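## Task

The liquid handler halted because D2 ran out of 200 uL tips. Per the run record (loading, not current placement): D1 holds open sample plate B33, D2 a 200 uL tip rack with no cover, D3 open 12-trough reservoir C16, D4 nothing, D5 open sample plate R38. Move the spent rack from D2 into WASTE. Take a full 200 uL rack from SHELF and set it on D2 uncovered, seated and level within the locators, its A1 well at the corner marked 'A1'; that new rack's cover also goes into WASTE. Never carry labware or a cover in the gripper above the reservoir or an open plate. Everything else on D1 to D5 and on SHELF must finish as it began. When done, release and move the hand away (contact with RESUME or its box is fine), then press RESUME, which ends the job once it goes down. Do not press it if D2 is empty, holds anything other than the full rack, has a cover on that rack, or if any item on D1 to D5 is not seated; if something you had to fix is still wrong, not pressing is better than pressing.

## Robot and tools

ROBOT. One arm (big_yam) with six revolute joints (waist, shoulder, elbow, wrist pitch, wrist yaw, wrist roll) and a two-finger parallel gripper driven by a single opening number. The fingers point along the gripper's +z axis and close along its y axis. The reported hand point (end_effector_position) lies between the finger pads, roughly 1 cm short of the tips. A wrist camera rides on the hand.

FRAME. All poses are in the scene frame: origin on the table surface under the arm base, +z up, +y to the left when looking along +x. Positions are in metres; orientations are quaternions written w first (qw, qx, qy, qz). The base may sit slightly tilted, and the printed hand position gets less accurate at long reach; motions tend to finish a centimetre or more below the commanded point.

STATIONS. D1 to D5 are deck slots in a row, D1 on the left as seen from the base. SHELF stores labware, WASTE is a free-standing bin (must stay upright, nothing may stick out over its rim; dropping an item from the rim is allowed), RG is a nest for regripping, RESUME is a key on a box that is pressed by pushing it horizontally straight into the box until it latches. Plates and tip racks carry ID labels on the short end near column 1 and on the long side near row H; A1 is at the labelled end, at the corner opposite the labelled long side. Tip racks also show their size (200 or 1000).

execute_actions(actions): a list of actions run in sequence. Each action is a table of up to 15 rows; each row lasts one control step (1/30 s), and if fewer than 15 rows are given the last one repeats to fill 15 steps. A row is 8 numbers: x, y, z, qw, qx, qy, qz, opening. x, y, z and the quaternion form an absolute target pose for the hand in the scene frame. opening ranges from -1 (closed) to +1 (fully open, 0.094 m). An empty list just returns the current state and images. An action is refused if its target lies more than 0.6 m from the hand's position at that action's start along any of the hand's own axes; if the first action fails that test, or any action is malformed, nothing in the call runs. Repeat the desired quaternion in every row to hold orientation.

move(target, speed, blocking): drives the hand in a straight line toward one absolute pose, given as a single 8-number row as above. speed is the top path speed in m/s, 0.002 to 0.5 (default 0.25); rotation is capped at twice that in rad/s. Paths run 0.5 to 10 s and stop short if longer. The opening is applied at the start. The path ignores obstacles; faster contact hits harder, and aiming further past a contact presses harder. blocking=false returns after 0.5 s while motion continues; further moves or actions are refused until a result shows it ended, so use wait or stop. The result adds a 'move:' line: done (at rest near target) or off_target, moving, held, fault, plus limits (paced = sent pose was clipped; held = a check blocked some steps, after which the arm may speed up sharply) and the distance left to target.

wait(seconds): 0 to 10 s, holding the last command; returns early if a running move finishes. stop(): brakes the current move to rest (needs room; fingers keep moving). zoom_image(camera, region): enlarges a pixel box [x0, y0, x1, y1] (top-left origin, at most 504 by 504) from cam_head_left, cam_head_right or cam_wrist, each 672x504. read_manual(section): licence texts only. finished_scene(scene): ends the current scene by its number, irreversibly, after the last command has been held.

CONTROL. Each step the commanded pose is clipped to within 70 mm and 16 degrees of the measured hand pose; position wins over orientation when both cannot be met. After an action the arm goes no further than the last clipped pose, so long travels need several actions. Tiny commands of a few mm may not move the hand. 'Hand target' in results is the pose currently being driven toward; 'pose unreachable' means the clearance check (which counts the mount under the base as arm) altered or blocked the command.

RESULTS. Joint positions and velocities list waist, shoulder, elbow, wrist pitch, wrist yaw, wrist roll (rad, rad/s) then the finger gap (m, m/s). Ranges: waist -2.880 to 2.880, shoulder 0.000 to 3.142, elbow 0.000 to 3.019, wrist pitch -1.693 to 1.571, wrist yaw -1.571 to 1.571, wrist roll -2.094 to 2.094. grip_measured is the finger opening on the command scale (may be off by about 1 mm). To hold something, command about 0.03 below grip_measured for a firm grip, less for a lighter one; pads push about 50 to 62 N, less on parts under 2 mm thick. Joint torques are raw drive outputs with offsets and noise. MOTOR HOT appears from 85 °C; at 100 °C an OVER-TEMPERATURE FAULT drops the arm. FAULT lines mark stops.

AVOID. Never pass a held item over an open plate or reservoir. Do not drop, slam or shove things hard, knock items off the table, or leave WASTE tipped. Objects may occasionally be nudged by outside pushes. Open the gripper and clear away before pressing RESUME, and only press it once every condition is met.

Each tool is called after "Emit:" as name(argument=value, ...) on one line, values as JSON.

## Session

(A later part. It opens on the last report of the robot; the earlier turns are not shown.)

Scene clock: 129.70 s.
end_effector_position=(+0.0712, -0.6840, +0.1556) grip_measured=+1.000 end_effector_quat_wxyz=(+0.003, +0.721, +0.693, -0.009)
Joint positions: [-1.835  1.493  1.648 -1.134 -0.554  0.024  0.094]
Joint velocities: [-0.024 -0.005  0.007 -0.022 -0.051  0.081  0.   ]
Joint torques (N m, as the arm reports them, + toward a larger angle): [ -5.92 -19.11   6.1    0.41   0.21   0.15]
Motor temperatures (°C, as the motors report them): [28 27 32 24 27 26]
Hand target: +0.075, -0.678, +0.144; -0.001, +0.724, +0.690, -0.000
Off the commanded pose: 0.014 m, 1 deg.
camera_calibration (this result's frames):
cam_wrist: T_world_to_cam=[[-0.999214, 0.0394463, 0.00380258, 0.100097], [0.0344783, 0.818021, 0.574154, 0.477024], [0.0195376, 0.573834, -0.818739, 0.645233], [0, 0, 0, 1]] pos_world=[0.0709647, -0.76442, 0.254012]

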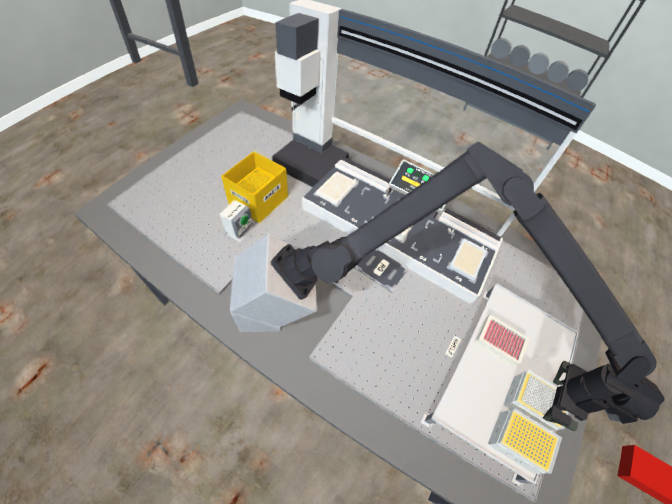

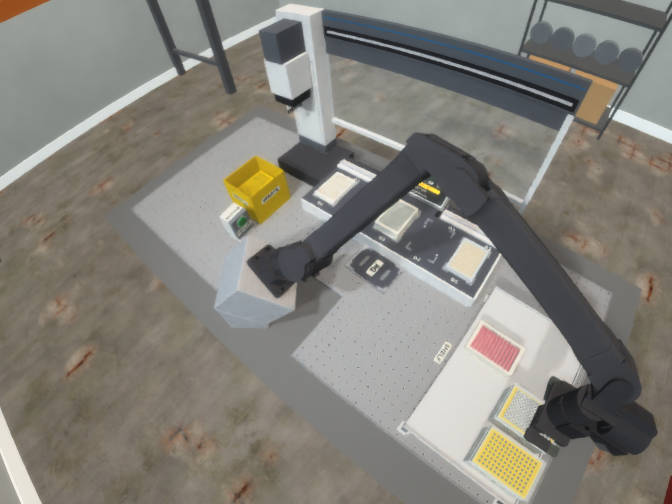

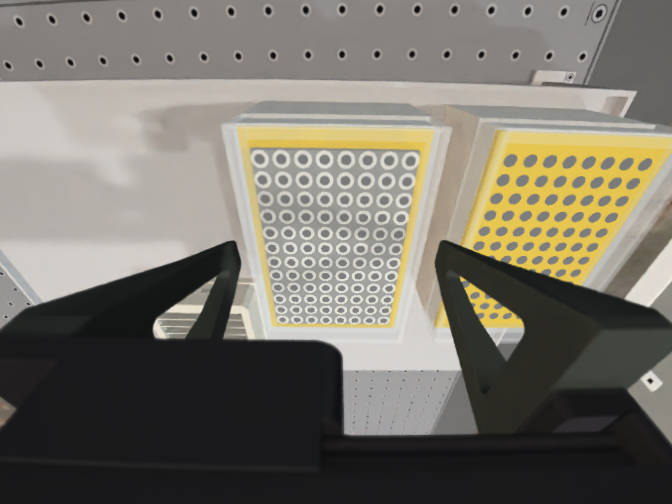

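Emit:
execute_actions(actions=[[[0.075,-0.677,0.14,0,0.724,0.69,0,1],[0.075,-0.677,0.137,0,0.724,0.69,0,1],[0.075,-0.677,0.134,0,0.724,0.69,0,1],[0.075,-0.677,0.131,0,0.724,0.69,0,1],[0.0745,-0.677,0.128,0,0.724,0.69,0,1],[0.0745,-0.677,0.125,0,0.724,0.69,0,1],[0.0745,-0.677,0.122,0,0.724,0.69,0,1],[0.074,-0.677,0.119,0,0.724,0.69,0,1]]])

Scene clock: 132.97 s.
end_effector_position=(+0.0767, -0.6839, +0.1402) grip_measured=+1.000 end_effector_quat_wxyz=(+0.009, +0.717, +0.697, -0.013)
Joint positions: [-1.808  1.493  1.618 -1.073 -0.54   0.047  0.094]
Joint velocities: [-0.015 -0.015 -0.017  0.007 -0.051  0.022  0.   ]
Joint torques (N m, as the arm reports them, + toward a larger angle): [ -5.56 -17.51   6.15   0.59   0.19   0.12]
Motor temperatures (°C, as the motors report them): [28 27 31 24 27 26]
Hand target: +0.074, -0.676, +0.119; -0.001, +0.724, +0.690, -0.000
Off the commanded pose: 0.022 m, 2 deg.
camera_calibration (this result's frames):
cam_wrist: T_world_to_cam=[[-0.99959, 0.0284959, 0.00265919, 0.0983331], [0.0250584, 0.826532, 0.562331, 0.493806], [0.0138262, 0.562168, -0.826908, 0.62605], [0, 0, 0, 1]] pos_world=[0.0772629, -0.762893, 0.239742]

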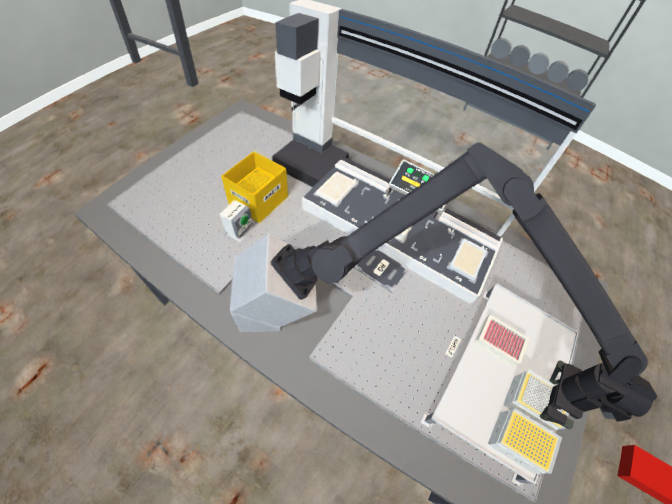

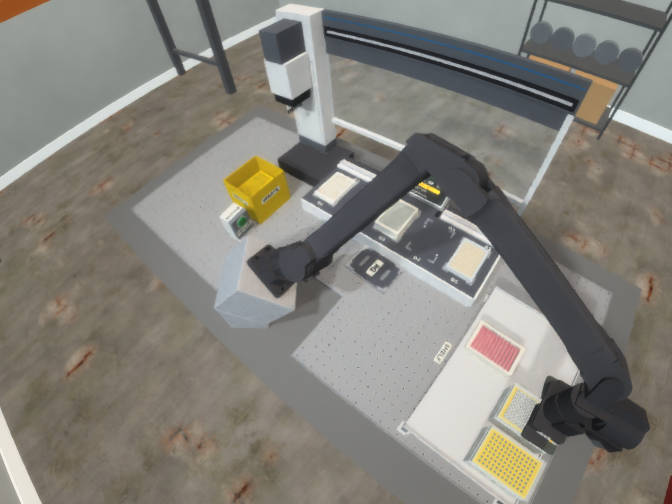

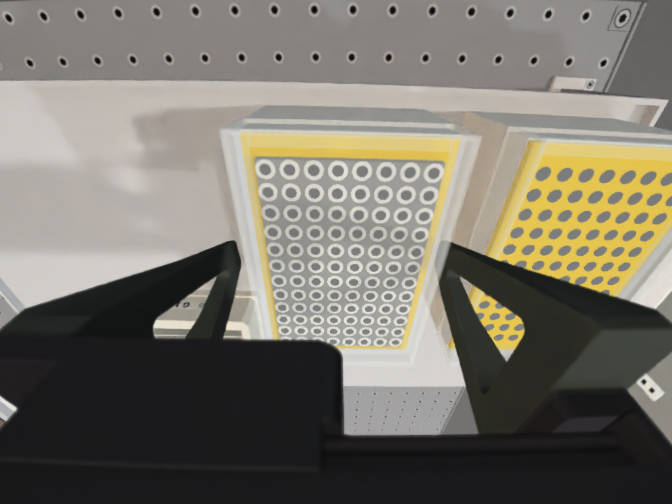

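Emit:
execute_actions(actions=[[[0.074,-0.676,0.116,0,0.727,0.687,0,1],[0.074,-0.676,0.114,0,0.727,0.687,0,1],[0.074,-0.676,0.112,0,0.727,0.687,0,1],[0.074,-0.676,0.110,0,0.727,0.687,0,1],[0.074,-0.676,0.108,0,0.727,0.687,0,1],[0.074,-0.676,0.106,0,0.727,0.687,0,1],[0.074,-0.676,0.104,0,0.727,0.687,0,1],[0.074,-0.676,0.102,0,0.727,0.687,0,1],[0.074,-0.676,0.100,0,0.727,0.687,0,1],[0.074,-0.676,0.097,0,0.727,0.687,0,1]]])

Emit:
zoom_image(camera="cam_head_left", region=[480, 340, 620, 480])

Scene clock: 139.97 s.
end_effector_position=(+0.0786, -0.6852, +0.1276) grip_measured=+1.000 end_effector_quat_wxyz=(+0.013, +0.718, +0.696, -0.020)
Joint positions: [-1.791  1.497  1.597 -1.022 -0.526  0.076  0.094]
Joint velocities: [ 0.015  0.024  0.007  0.002 -0.051  0.022  0.   ]
Joint torques (N m, as the arm reports them, + toward a larger angle): [ -5.47 -16.65   5.96   0.55   0.14   0.1 ]
Motor temperatures (°C, as the motors report them): [28 27 31 24 27 26]
Hand target: +0.074, -0.674, +0.098; -0.001, +0.727, +0.687, -0.000
Off the commanded pose: 0.032 m, 3 deg.
camera_calibration (this result's frames):
cam_wrist: T_world_to_cam=[[-0.999475, 0.0319311, 0.00546039, 0.102337], [0.0296751, 0.834864, 0.549655, 0.508843], [0.0129924, 0.549529, -0.835374, 0.608906], [0, 0, 0, 1]] pos_world=[0.0792717, -0.762694, 0.228417]

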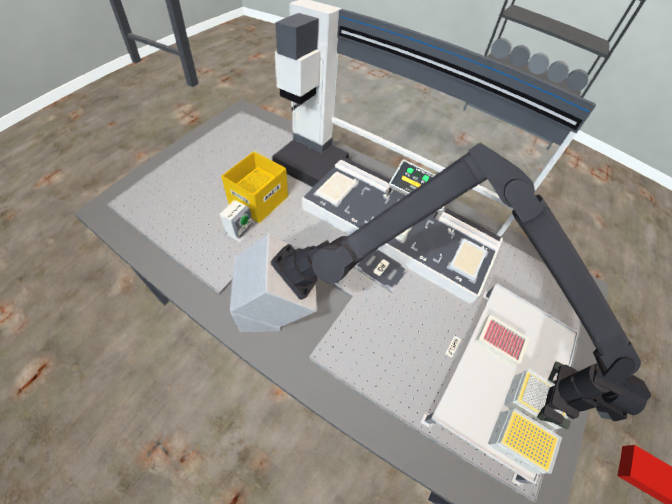

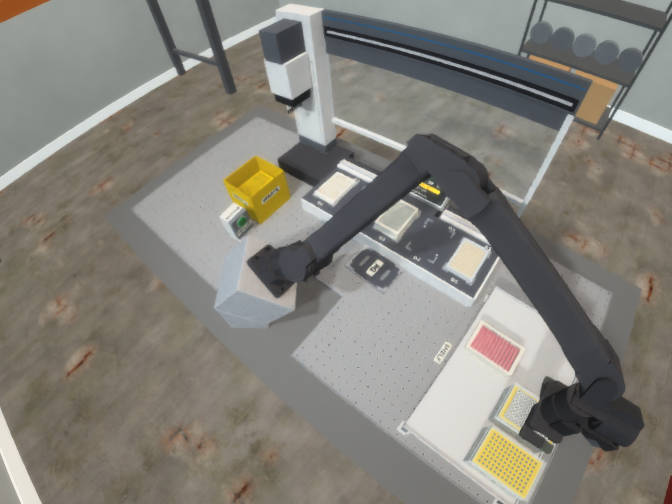

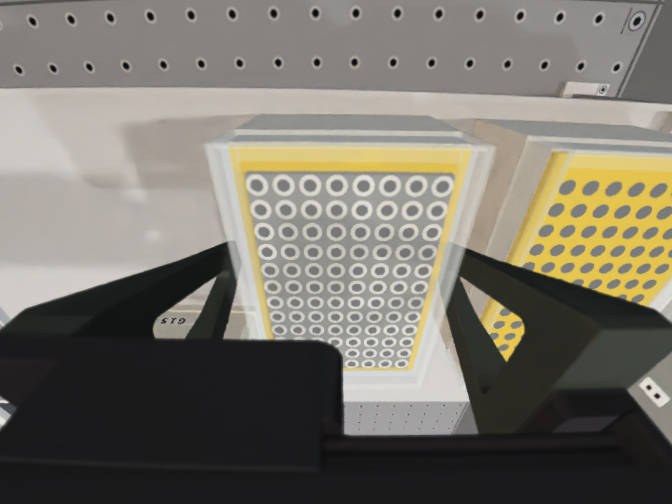

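Region (480, 340, 620, 480) of cam_head_left's 672x504 image, scaled by 3.600, with more detail than that image has.

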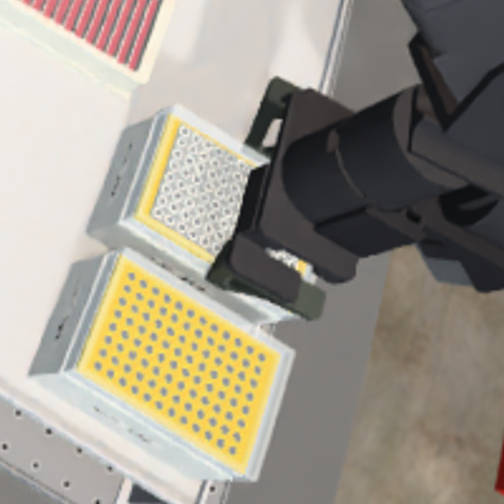

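Emit:
execute_actions(actions=[[[0.074,-0.676,0.095,-0.003,0.727,0.687,0.004,1],[0.074,-0.676,0.093,-0.003,0.727,0.687,0.004,1],[0.074,-0.676,0.091,-0.006,0.727,0.687,0.008,1],[0.074,-0.676,0.089,-0.006,0.727,0.687,0.008,1],[0.074,-0.676,0.087,-0.009,0.727,0.687,0.012,1],[0.074,-0.676,0.085,-0.009,0.727,0.687,0.012,1],[0.074,-0.676,0.083,-0.009,0.727,0.687,0.012,1],[0.074,-0.676,0.081,-0.009,0.727,0.687,0.012,1],[0.074,-0.676,0.079,-0.009,0.727,0.687,0.012,1]],[[0.074,-0.676,0.079,-0.009,0.727,0.687,0.012,1]]])

Emit:
zoom_image(camera="cam_head_left", region=[480, 340, 620, 480])

Scene clock: 150.03 s.
end_effector_position=(+0.0730, -0.6776, +0.0974) grip_measured=+1.000 end_effector_quat_wxyz=(-0.003, +0.724, +0.690, +0.001)
Joint positions: [-1.772  1.547  1.597 -1.023 -0.524  0.079  0.094]
Joint velocities: [ 0.005 -0.005 -0.017 -0.002  0.066  0.051  0.   ]
Joint torques (N m, as the arm reports them, + toward a larger angle): [ -5.92 -17.51   7.37   0.25   0.15   0.11]
Motor temperatures (°C, as the motors report them): [28 27 31 24 26 26]
Hand target: +0.074, -0.675, +0.079; -0.009, +0.727, +0.687, +0.012
Off the commanded pose: 0.019 m, 2 deg.
camera_calibration (this result's frames):
cam_wrist: T_world_to_cam=[[-0.998889, 0.0471189, -0.000230723, 0.107432], [0.0378359, 0.804995, 0.592074, 0.494303], [0.0280836, 0.591407, -0.805884, 0.603961], [0, 0, 0, 1]] pos_world=[0.0716492, -0.760161, 0.194083]

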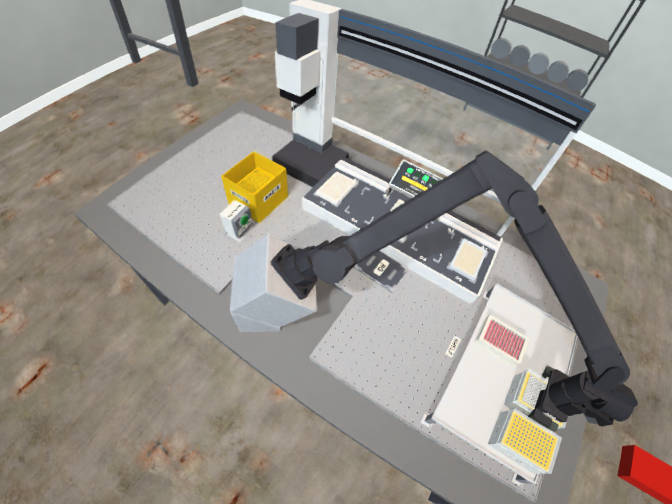

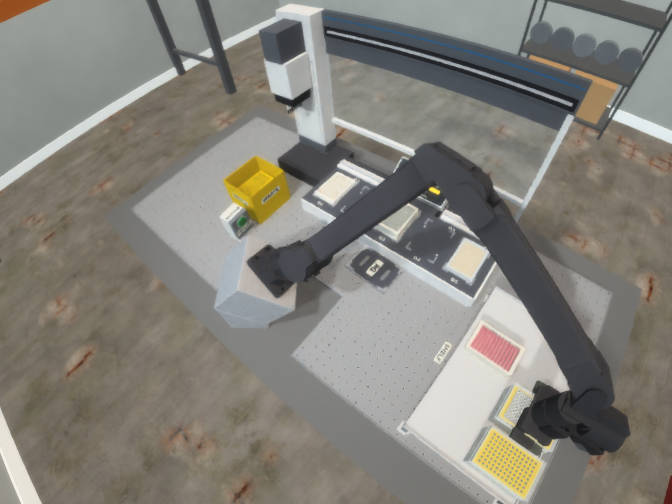

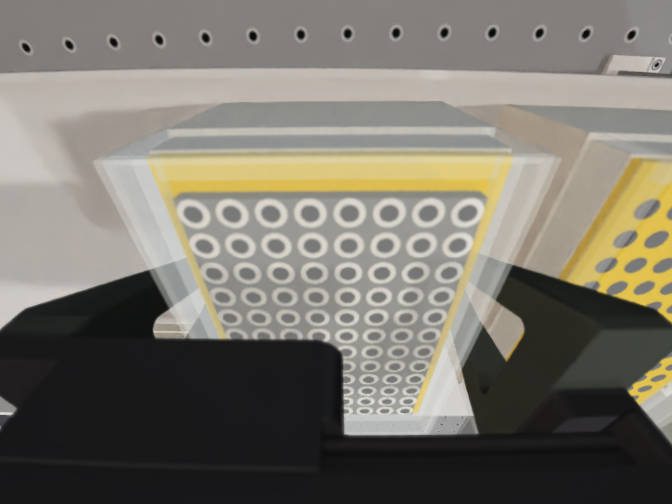

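Region (480, 340, 620, 480) of cam_head_left's 672x504 image, scaled by 3.600, with more detail than that image has.

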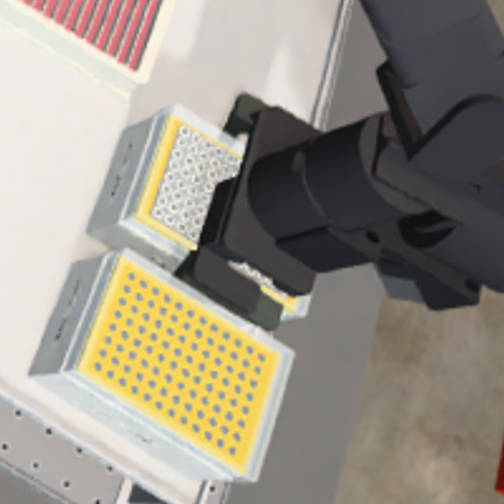

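Emit:
execute_actions(actions=[[[0.078,-0.676,0.082,-0.009,0.727,0.687,0.012,0.75]],[[0.088,-0.68,0.095,0,0.724,0.69,0,0.75]],[[0.092,-0.684,0.11,0,0.724,0.69,0,0.75],[0.092,-0.684,0.115,0,0.724,0.69,0,0.75],[0.092,-0.684,0.12,0,0.724,0.69,0,0.75],[0.092,-0.684,0.125,0,0.724,0.69,0,0.75],[0.092,-0.684,0.13,0,0.724,0.69,0,0.75]]])

Scene clock: 155.70 s.
end_effector_position=(+0.0800, -0.6648, +0.1071) grip_measured=+0.805 end_effector_quat_wxyz=(-0.018, +0.735, +0.678, +0.016)
Joint positions: [-1.769  1.528  1.597 -1.091 -0.524  0.09   0.085]
Joint velocities: [-0.015 -0.015 -0.007  0.012 -0.022 -0.007 -0.   ]
Joint torques (N m, as the arm reports them, + toward a larger angle): [ -7.45 -21.5   10.29  -0.39  -0.06  -0.09]
Motor temperatures (°C, as the motors report them): [28 27 31 24 26 26]
Hand target: +0.092, -0.684, +0.130; +0.000, +0.724, +0.690, -0.000
Off the commanded pose: 0.032 m, 3 deg.
camera_calibration (this result's frames):
cam_wrist: T_world_to_cam=[[-0.996797, 0.079934, 0.00242345, 0.135226], [0.063856, 0.777327, 0.625848, 0.453865], [0.0481427, 0.623998, -0.779941, 0.621302], [0, 0, 0, 1]] pos_world=[0.0758994, -0.751301, 0.200201]

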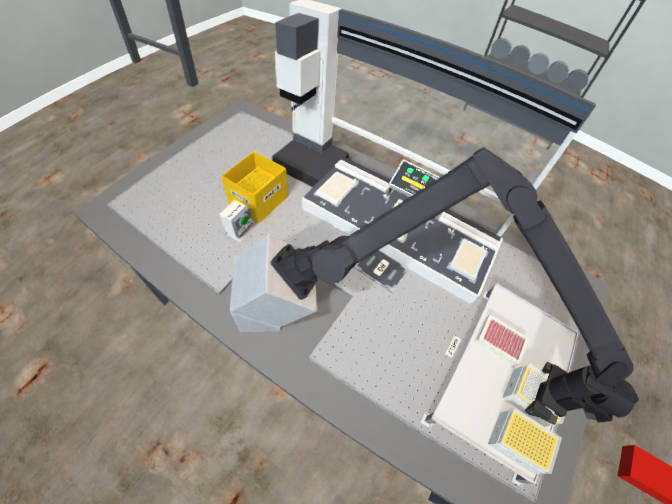

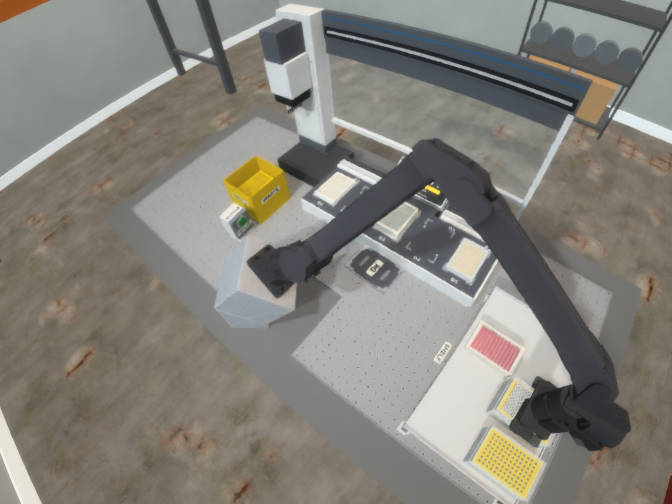

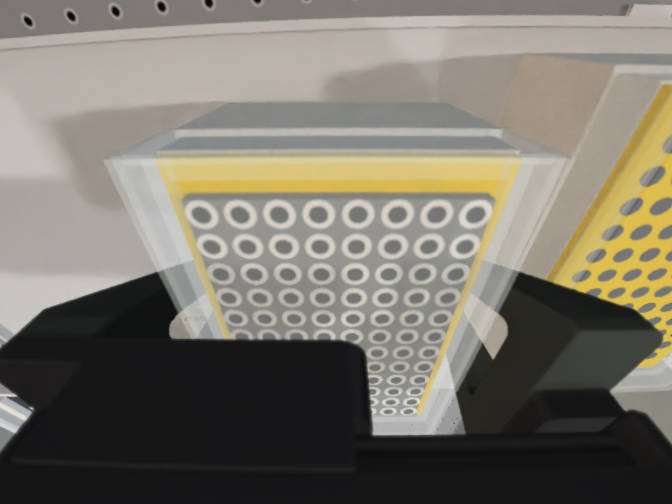

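Emit:
move(target=[0.084,-0.69,0.225,0,0.7071,0.7071,0,0.75], speed=0.1)

Emit:
move(target=[0.03,-0.62,0.225,0,0.7071,0.7071,0,0.75], speed=0.15)

Emit:
move(target=[0.03,-0.5,0.2,0,0.7071,0.7071,0,0.75], speed=0.2)

Emit:
move(target=[0.05,-0.31,0.13,0,0.7071,0.7071,0,0.75], speed=0.2)

Scene clock: 165.10 s.
end_effector_position=(+0.0743, -0.6737, +0.1992) grip_measured=+0.805 end_effector_quat_wxyz=(-0.015, +0.721, +0.692, +0.021)
Joint positions: [-1.885  1.483  1.732 -1.337 -0.593 -0.07   0.085]
Joint velocities: [-0.005  0.005 -0.012 -0.002  0.007 -0.095  0.001]
Joint torques (N m, as the arm reports them, + toward a larger angle): [ -7.93 -20.01  11.14  -0.4   -0.08  -0.15]
Motor temperatures (°C, as the motors report them): [28 28 32 24 26 26]
Hand target: +0.085, -0.690, +0.225; +0.001, +0.707, +0.707, -0.000
Off the commanded pose: 0.032 m, 4 deg.
move: off_target
camera_calibration (this result's frames):
cam_wrist: T_world_to_cam=[[-0.999071, 0.0417654, -0.0106192, 0.107023], [0.0258213, 0.77745, 0.628414, 0.405937], [0.0345018, 0.627556, -0.777807, 0.701921], [0, 0, 0, 1]] pos_world=[0.0722242, -0.760561, 0.291998]

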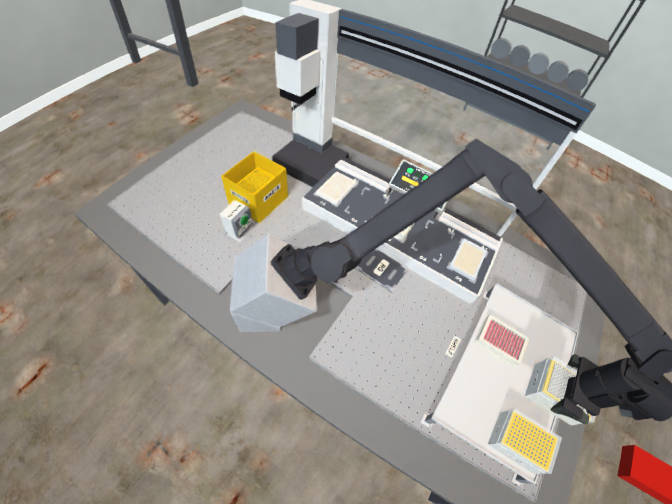

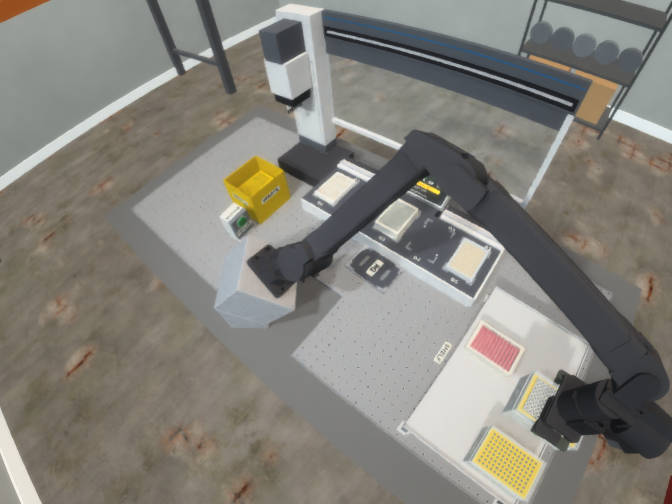

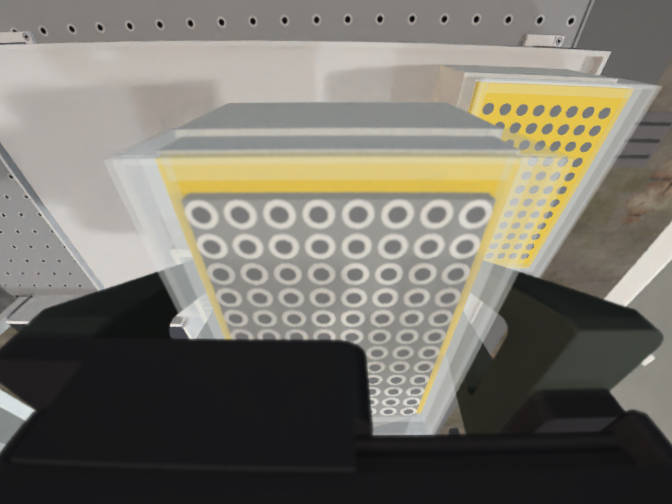

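Scene clock: 166.07 s.
end_effector_position=(+0.0306, -0.6212, +0.2239) grip_measured=+0.805 end_effector_quat_wxyz=(-0.001, +0.714, +0.700, +0.004)
Joint positions: [-2.012  1.359  1.516 -1.272 -0.651 -0.2    0.085]
Joint velocities: [-0.015 -0.034  0.007 -0.017 -0.022  0.037  0.   ]
Joint torques (N m, as the arm reports them, + toward a larger angle): [ -7.27 -16.27   6.22   0.37  -0.06  -0.16]
Motor temperatures (°C, as the motors report them): [28 28 32 24 27 26]
Hand target: +0.031, -0.619, +0.226; +0.001, +0.707, +0.707, +0.000
Off the commanded pose: 0.002 m, 1 deg.
move: done
camera_calibration (this result's frames):
cam_wrist: T_world_to_cam=[[-0.999797, 0.0190475, -0.00656177, 0.0464554], [0.0114378, 0.804799, 0.593437, 0.376001], [0.0165844, 0.593242, -0.804854, 0.674959], [0, 0, 0, 1]] pos_world=[0.0309515, -0.703904, 0.320415]

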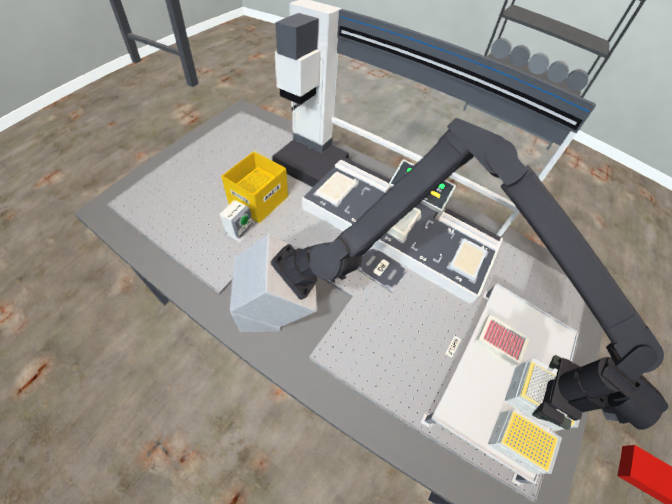

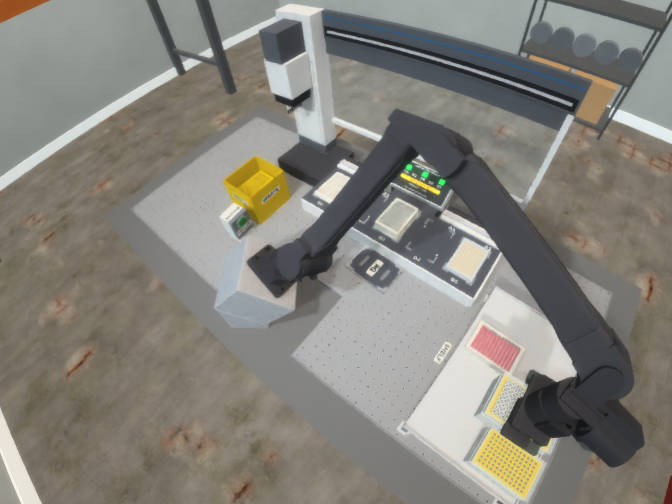

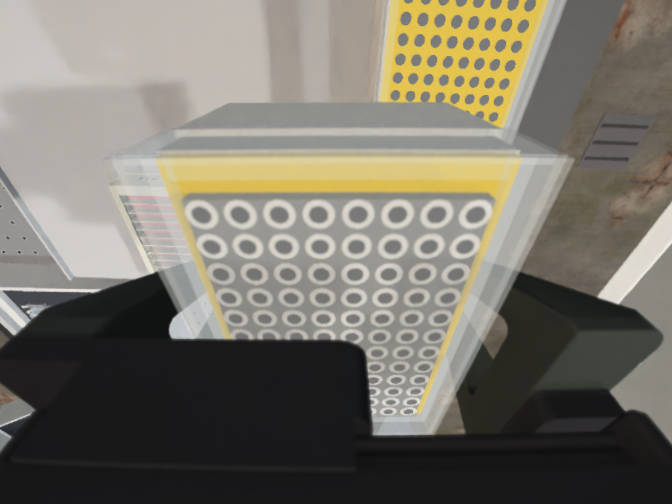

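Scene clock: 167.13 s.
end_effector_position=(+0.0361, -0.5004, +0.1976) grip_measured=+0.804 end_effector_quat_wxyz=(-0.002, +0.710, +0.704, +0.007)
Joint positions: [-2.013  1.109  1.09  -1.105 -0.653 -0.216  0.085]
Joint velocities: [-0.015 -0.005  0.017  0.027  0.007 -0.037  0.   ]
Joint torques (N m, as the arm reports them, + toward a larger angle): [ -5.61 -11.21   6.09   0.4   -0.09  -0.15]
Motor temperatures (°C, as the motors report them): [28 28 32 24 27 26]
Hand target: +0.032, -0.499, +0.200; -0.000, +0.707, +0.707, +0.000
Off the commanded pose: 0.007 m, 1 deg.
move: done
camera_calibration (this result's frames):
cam_wrist: T_world_to_cam=[[-0.999911, 0.00945244, -0.00940686, 0.045251], [0.00194468, 0.80121, 0.59838, 0.291846], [0.013193, 0.598309, -0.801157, 0.583988], [0, 0, 0, 1]] pos_world=[0.0369749, -0.583663, 0.293656]

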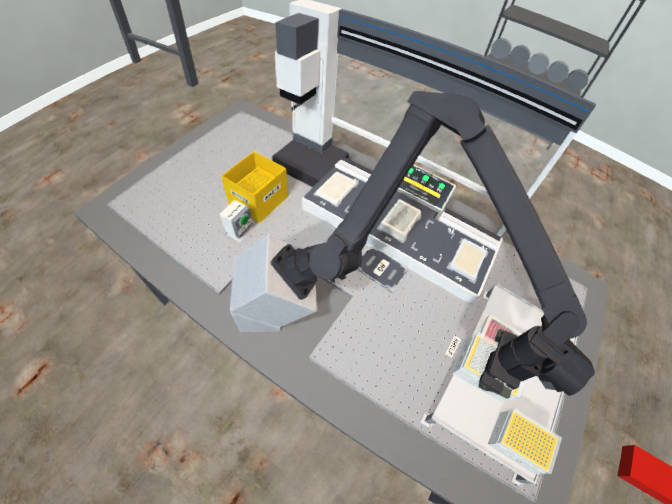

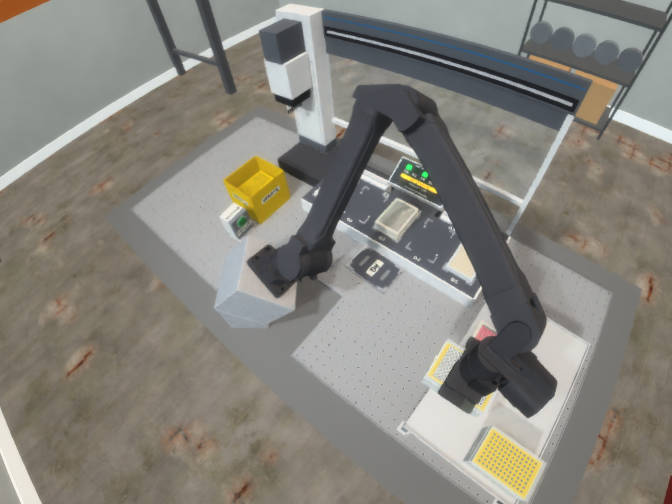

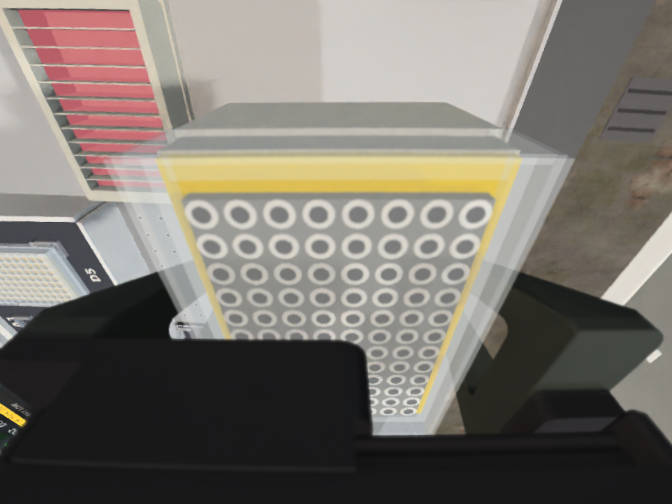

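Scene clock: 168.60 s.
end_effector_position=(+0.0513, -0.3087, +0.1309) grip_measured=+0.804 end_effector_quat_wxyz=(-0.004, +0.706, +0.708, +0.003)
Joint positions: [-1.903  0.711  0.484 -0.822 -0.595 -0.104  0.085]
Joint velocities: [-0.005  0.005 -0.002  0.007 -0.007 -0.022 -0.   ]
Joint torques (N m, as the arm reports them, + toward a larger angle): [-0.24 -4.82  5.5   0.44  0.18  0.11]
Motor temperatures (°C, as the motors report them): [28 28 32 24 27 26]
Hand target: +0.053, -0.309, +0.131; -0.001, +0.707, +0.707, +0.000
Off the commanded pose: 0.002 m, 1 deg.
move: done
camera_calibration (this result's frames):
cam_wrist: T_world_to_cam=[[-0.999997, -0.00176625, -0.00163957, 0.0534954], [-0.00239545, 0.802992, 0.595985, 0.179289], [0.000263903, 0.595987, -0.802994, 0.415795], [0, 0, 0, 1]] pos_world=[0.053815, -0.391682, 0.227115]

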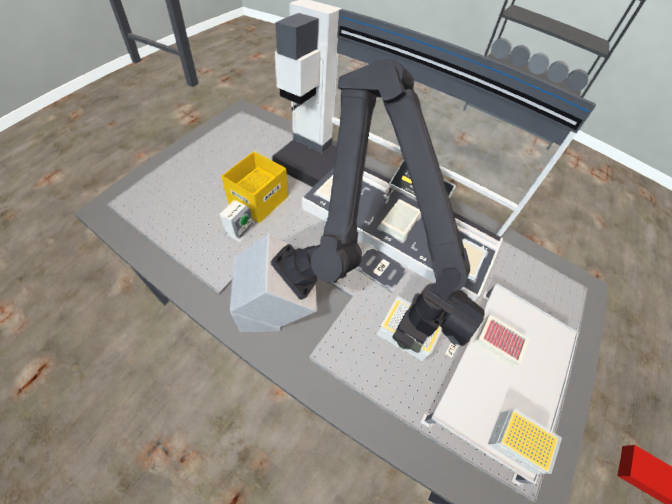

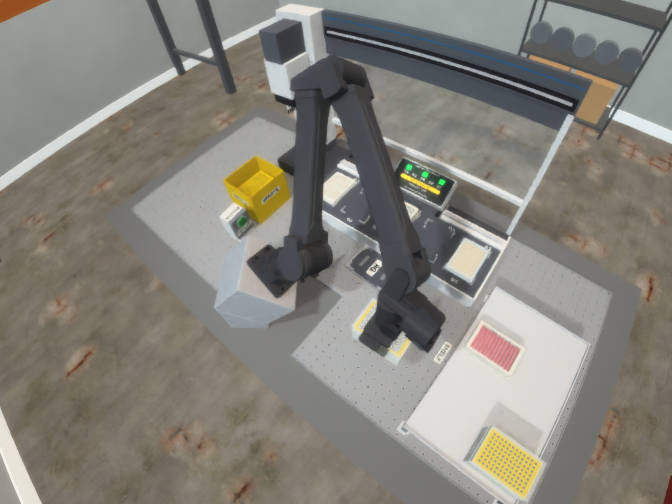

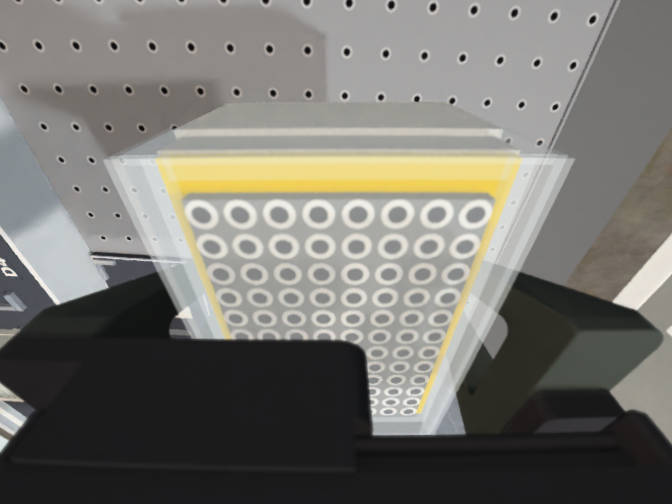

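Emit:
move(target=[0.07,-0.31,0.06,0,1,0,0,0.75], speed=0.4)

Emit:
move(target=[0.07,-0.31,0.02,0,1,0,0,0.75], speed=0.05)

Scene clock: 176.40 s.
end_effector_position=(+0.0696, -0.3168, +0.0666) grip_measured=+0.805 end_effector_quat_wxyz=(+0.008, +1.000, +0.009, -0.002)
Joint positions: [-1.662  0.855  0.425 -0.473 -0.455  1.697  0.085]
Joint velocities: [-0.015 -0.005  0.007 -0.007  0.051 -0.037  0.001]
Joint torques (N m, as the arm reports them, + toward a larger angle): [-0.32 -4.73  3.36  0.5   0.31  0.13]
Motor temperatures (°C, as the motors report them): [28 27 31 24 27 26]
Hand target: +0.069, -0.309, +0.061; -0.002, +1.000, +0.001, -0.002
Off the commanded pose: 0.009 m, 1 deg.
move: done
camera_calibration (this result's frames):
cam_wrist: T_world_to_cam=[[-0.0171063, 0.999683, -0.0184553, 0.321643], [0.811604, 0.0246635, 0.583687, -0.0782641], [0.583957, -0.00499365, -0.811769, 0.138629], [0, 0, 0, 1]] pos_world=[-0.0119317, -0.318919, 0.164152]

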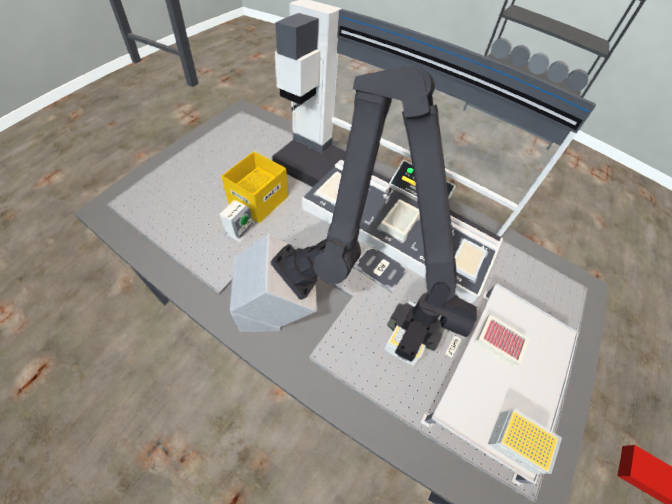

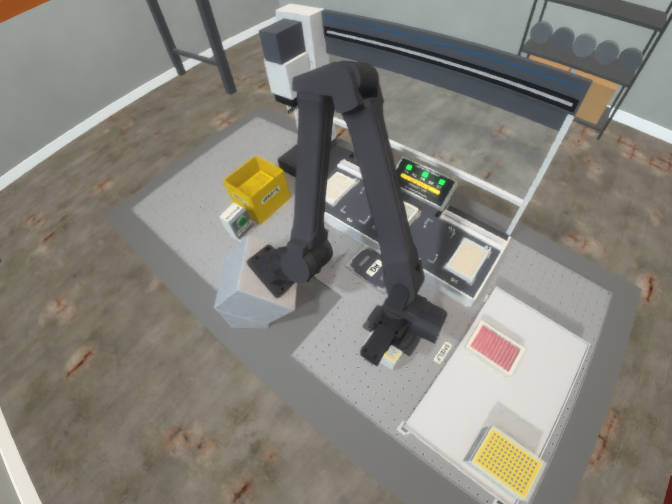

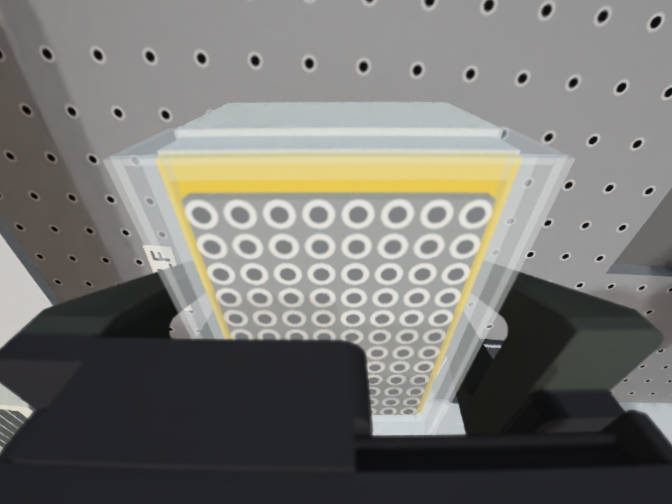

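Scene clock: 177.57 s.
end_effector_position=(+0.0700, -0.3182, +0.0357) grip_measured=+0.805 end_effector_quat_wxyz=(+0.010, +1.000, +0.011, -0.002)
Joint positions: [-1.603  0.971  0.412 -0.318 -0.419  1.745  0.085]
Joint velocities: [-0.005  0.005  0.007 -0.007 -0.007  0.037  0.001]
Joint torques (N m, as the arm reports them, + toward a larger angle): [ 0.23 -2.99  2.22  1.87  0.65  0.33]
Motor temperatures (°C, as the motors report them): [28 27 31 24 27 26]
Hand target: +0.070, -0.309, +0.023; -0.001, +1.000, +0.001, -0.001
Off the commanded pose: 0.018 m, 2 deg.
move: off_target
camera_calibration (this result's frames):
cam_wrist: T_world_to_cam=[[-0.022204, 0.999496, -0.0226798, 0.322965], [0.810736, 0.0312755, 0.584576, -0.0584216], [0.584991, -0.00540742, -0.811022, 0.113023], [0, 0, 0, 1]] pos_world=[-0.0115817, -0.320364, 0.133141]

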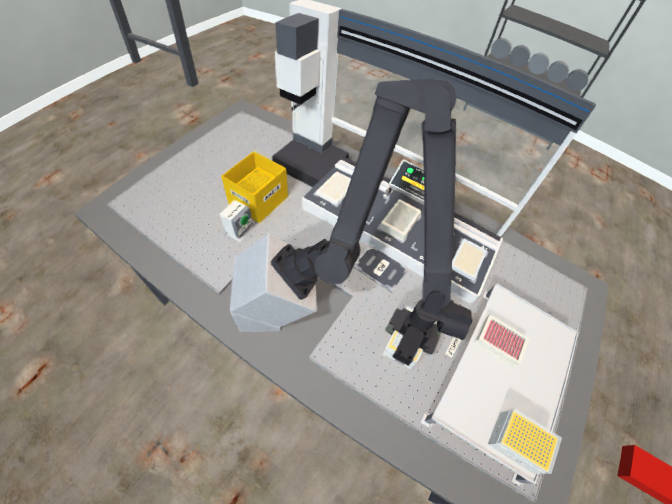

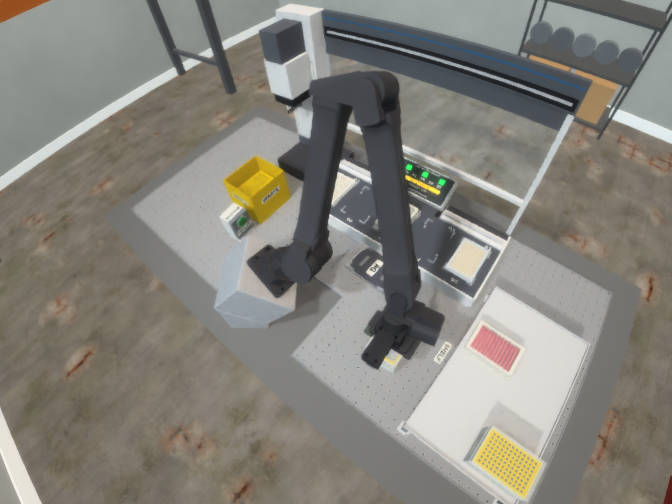

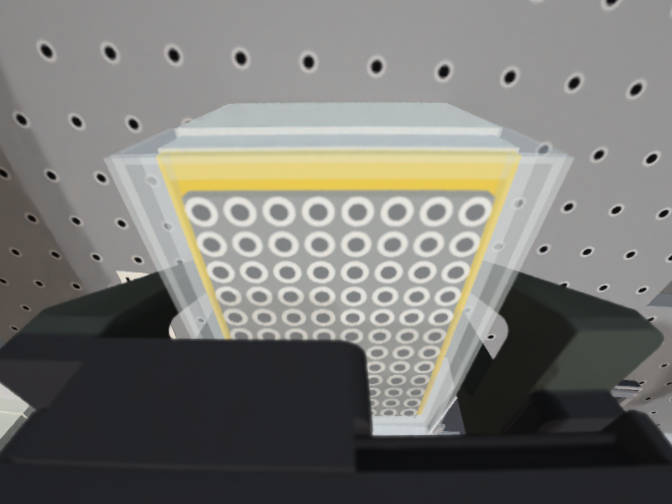

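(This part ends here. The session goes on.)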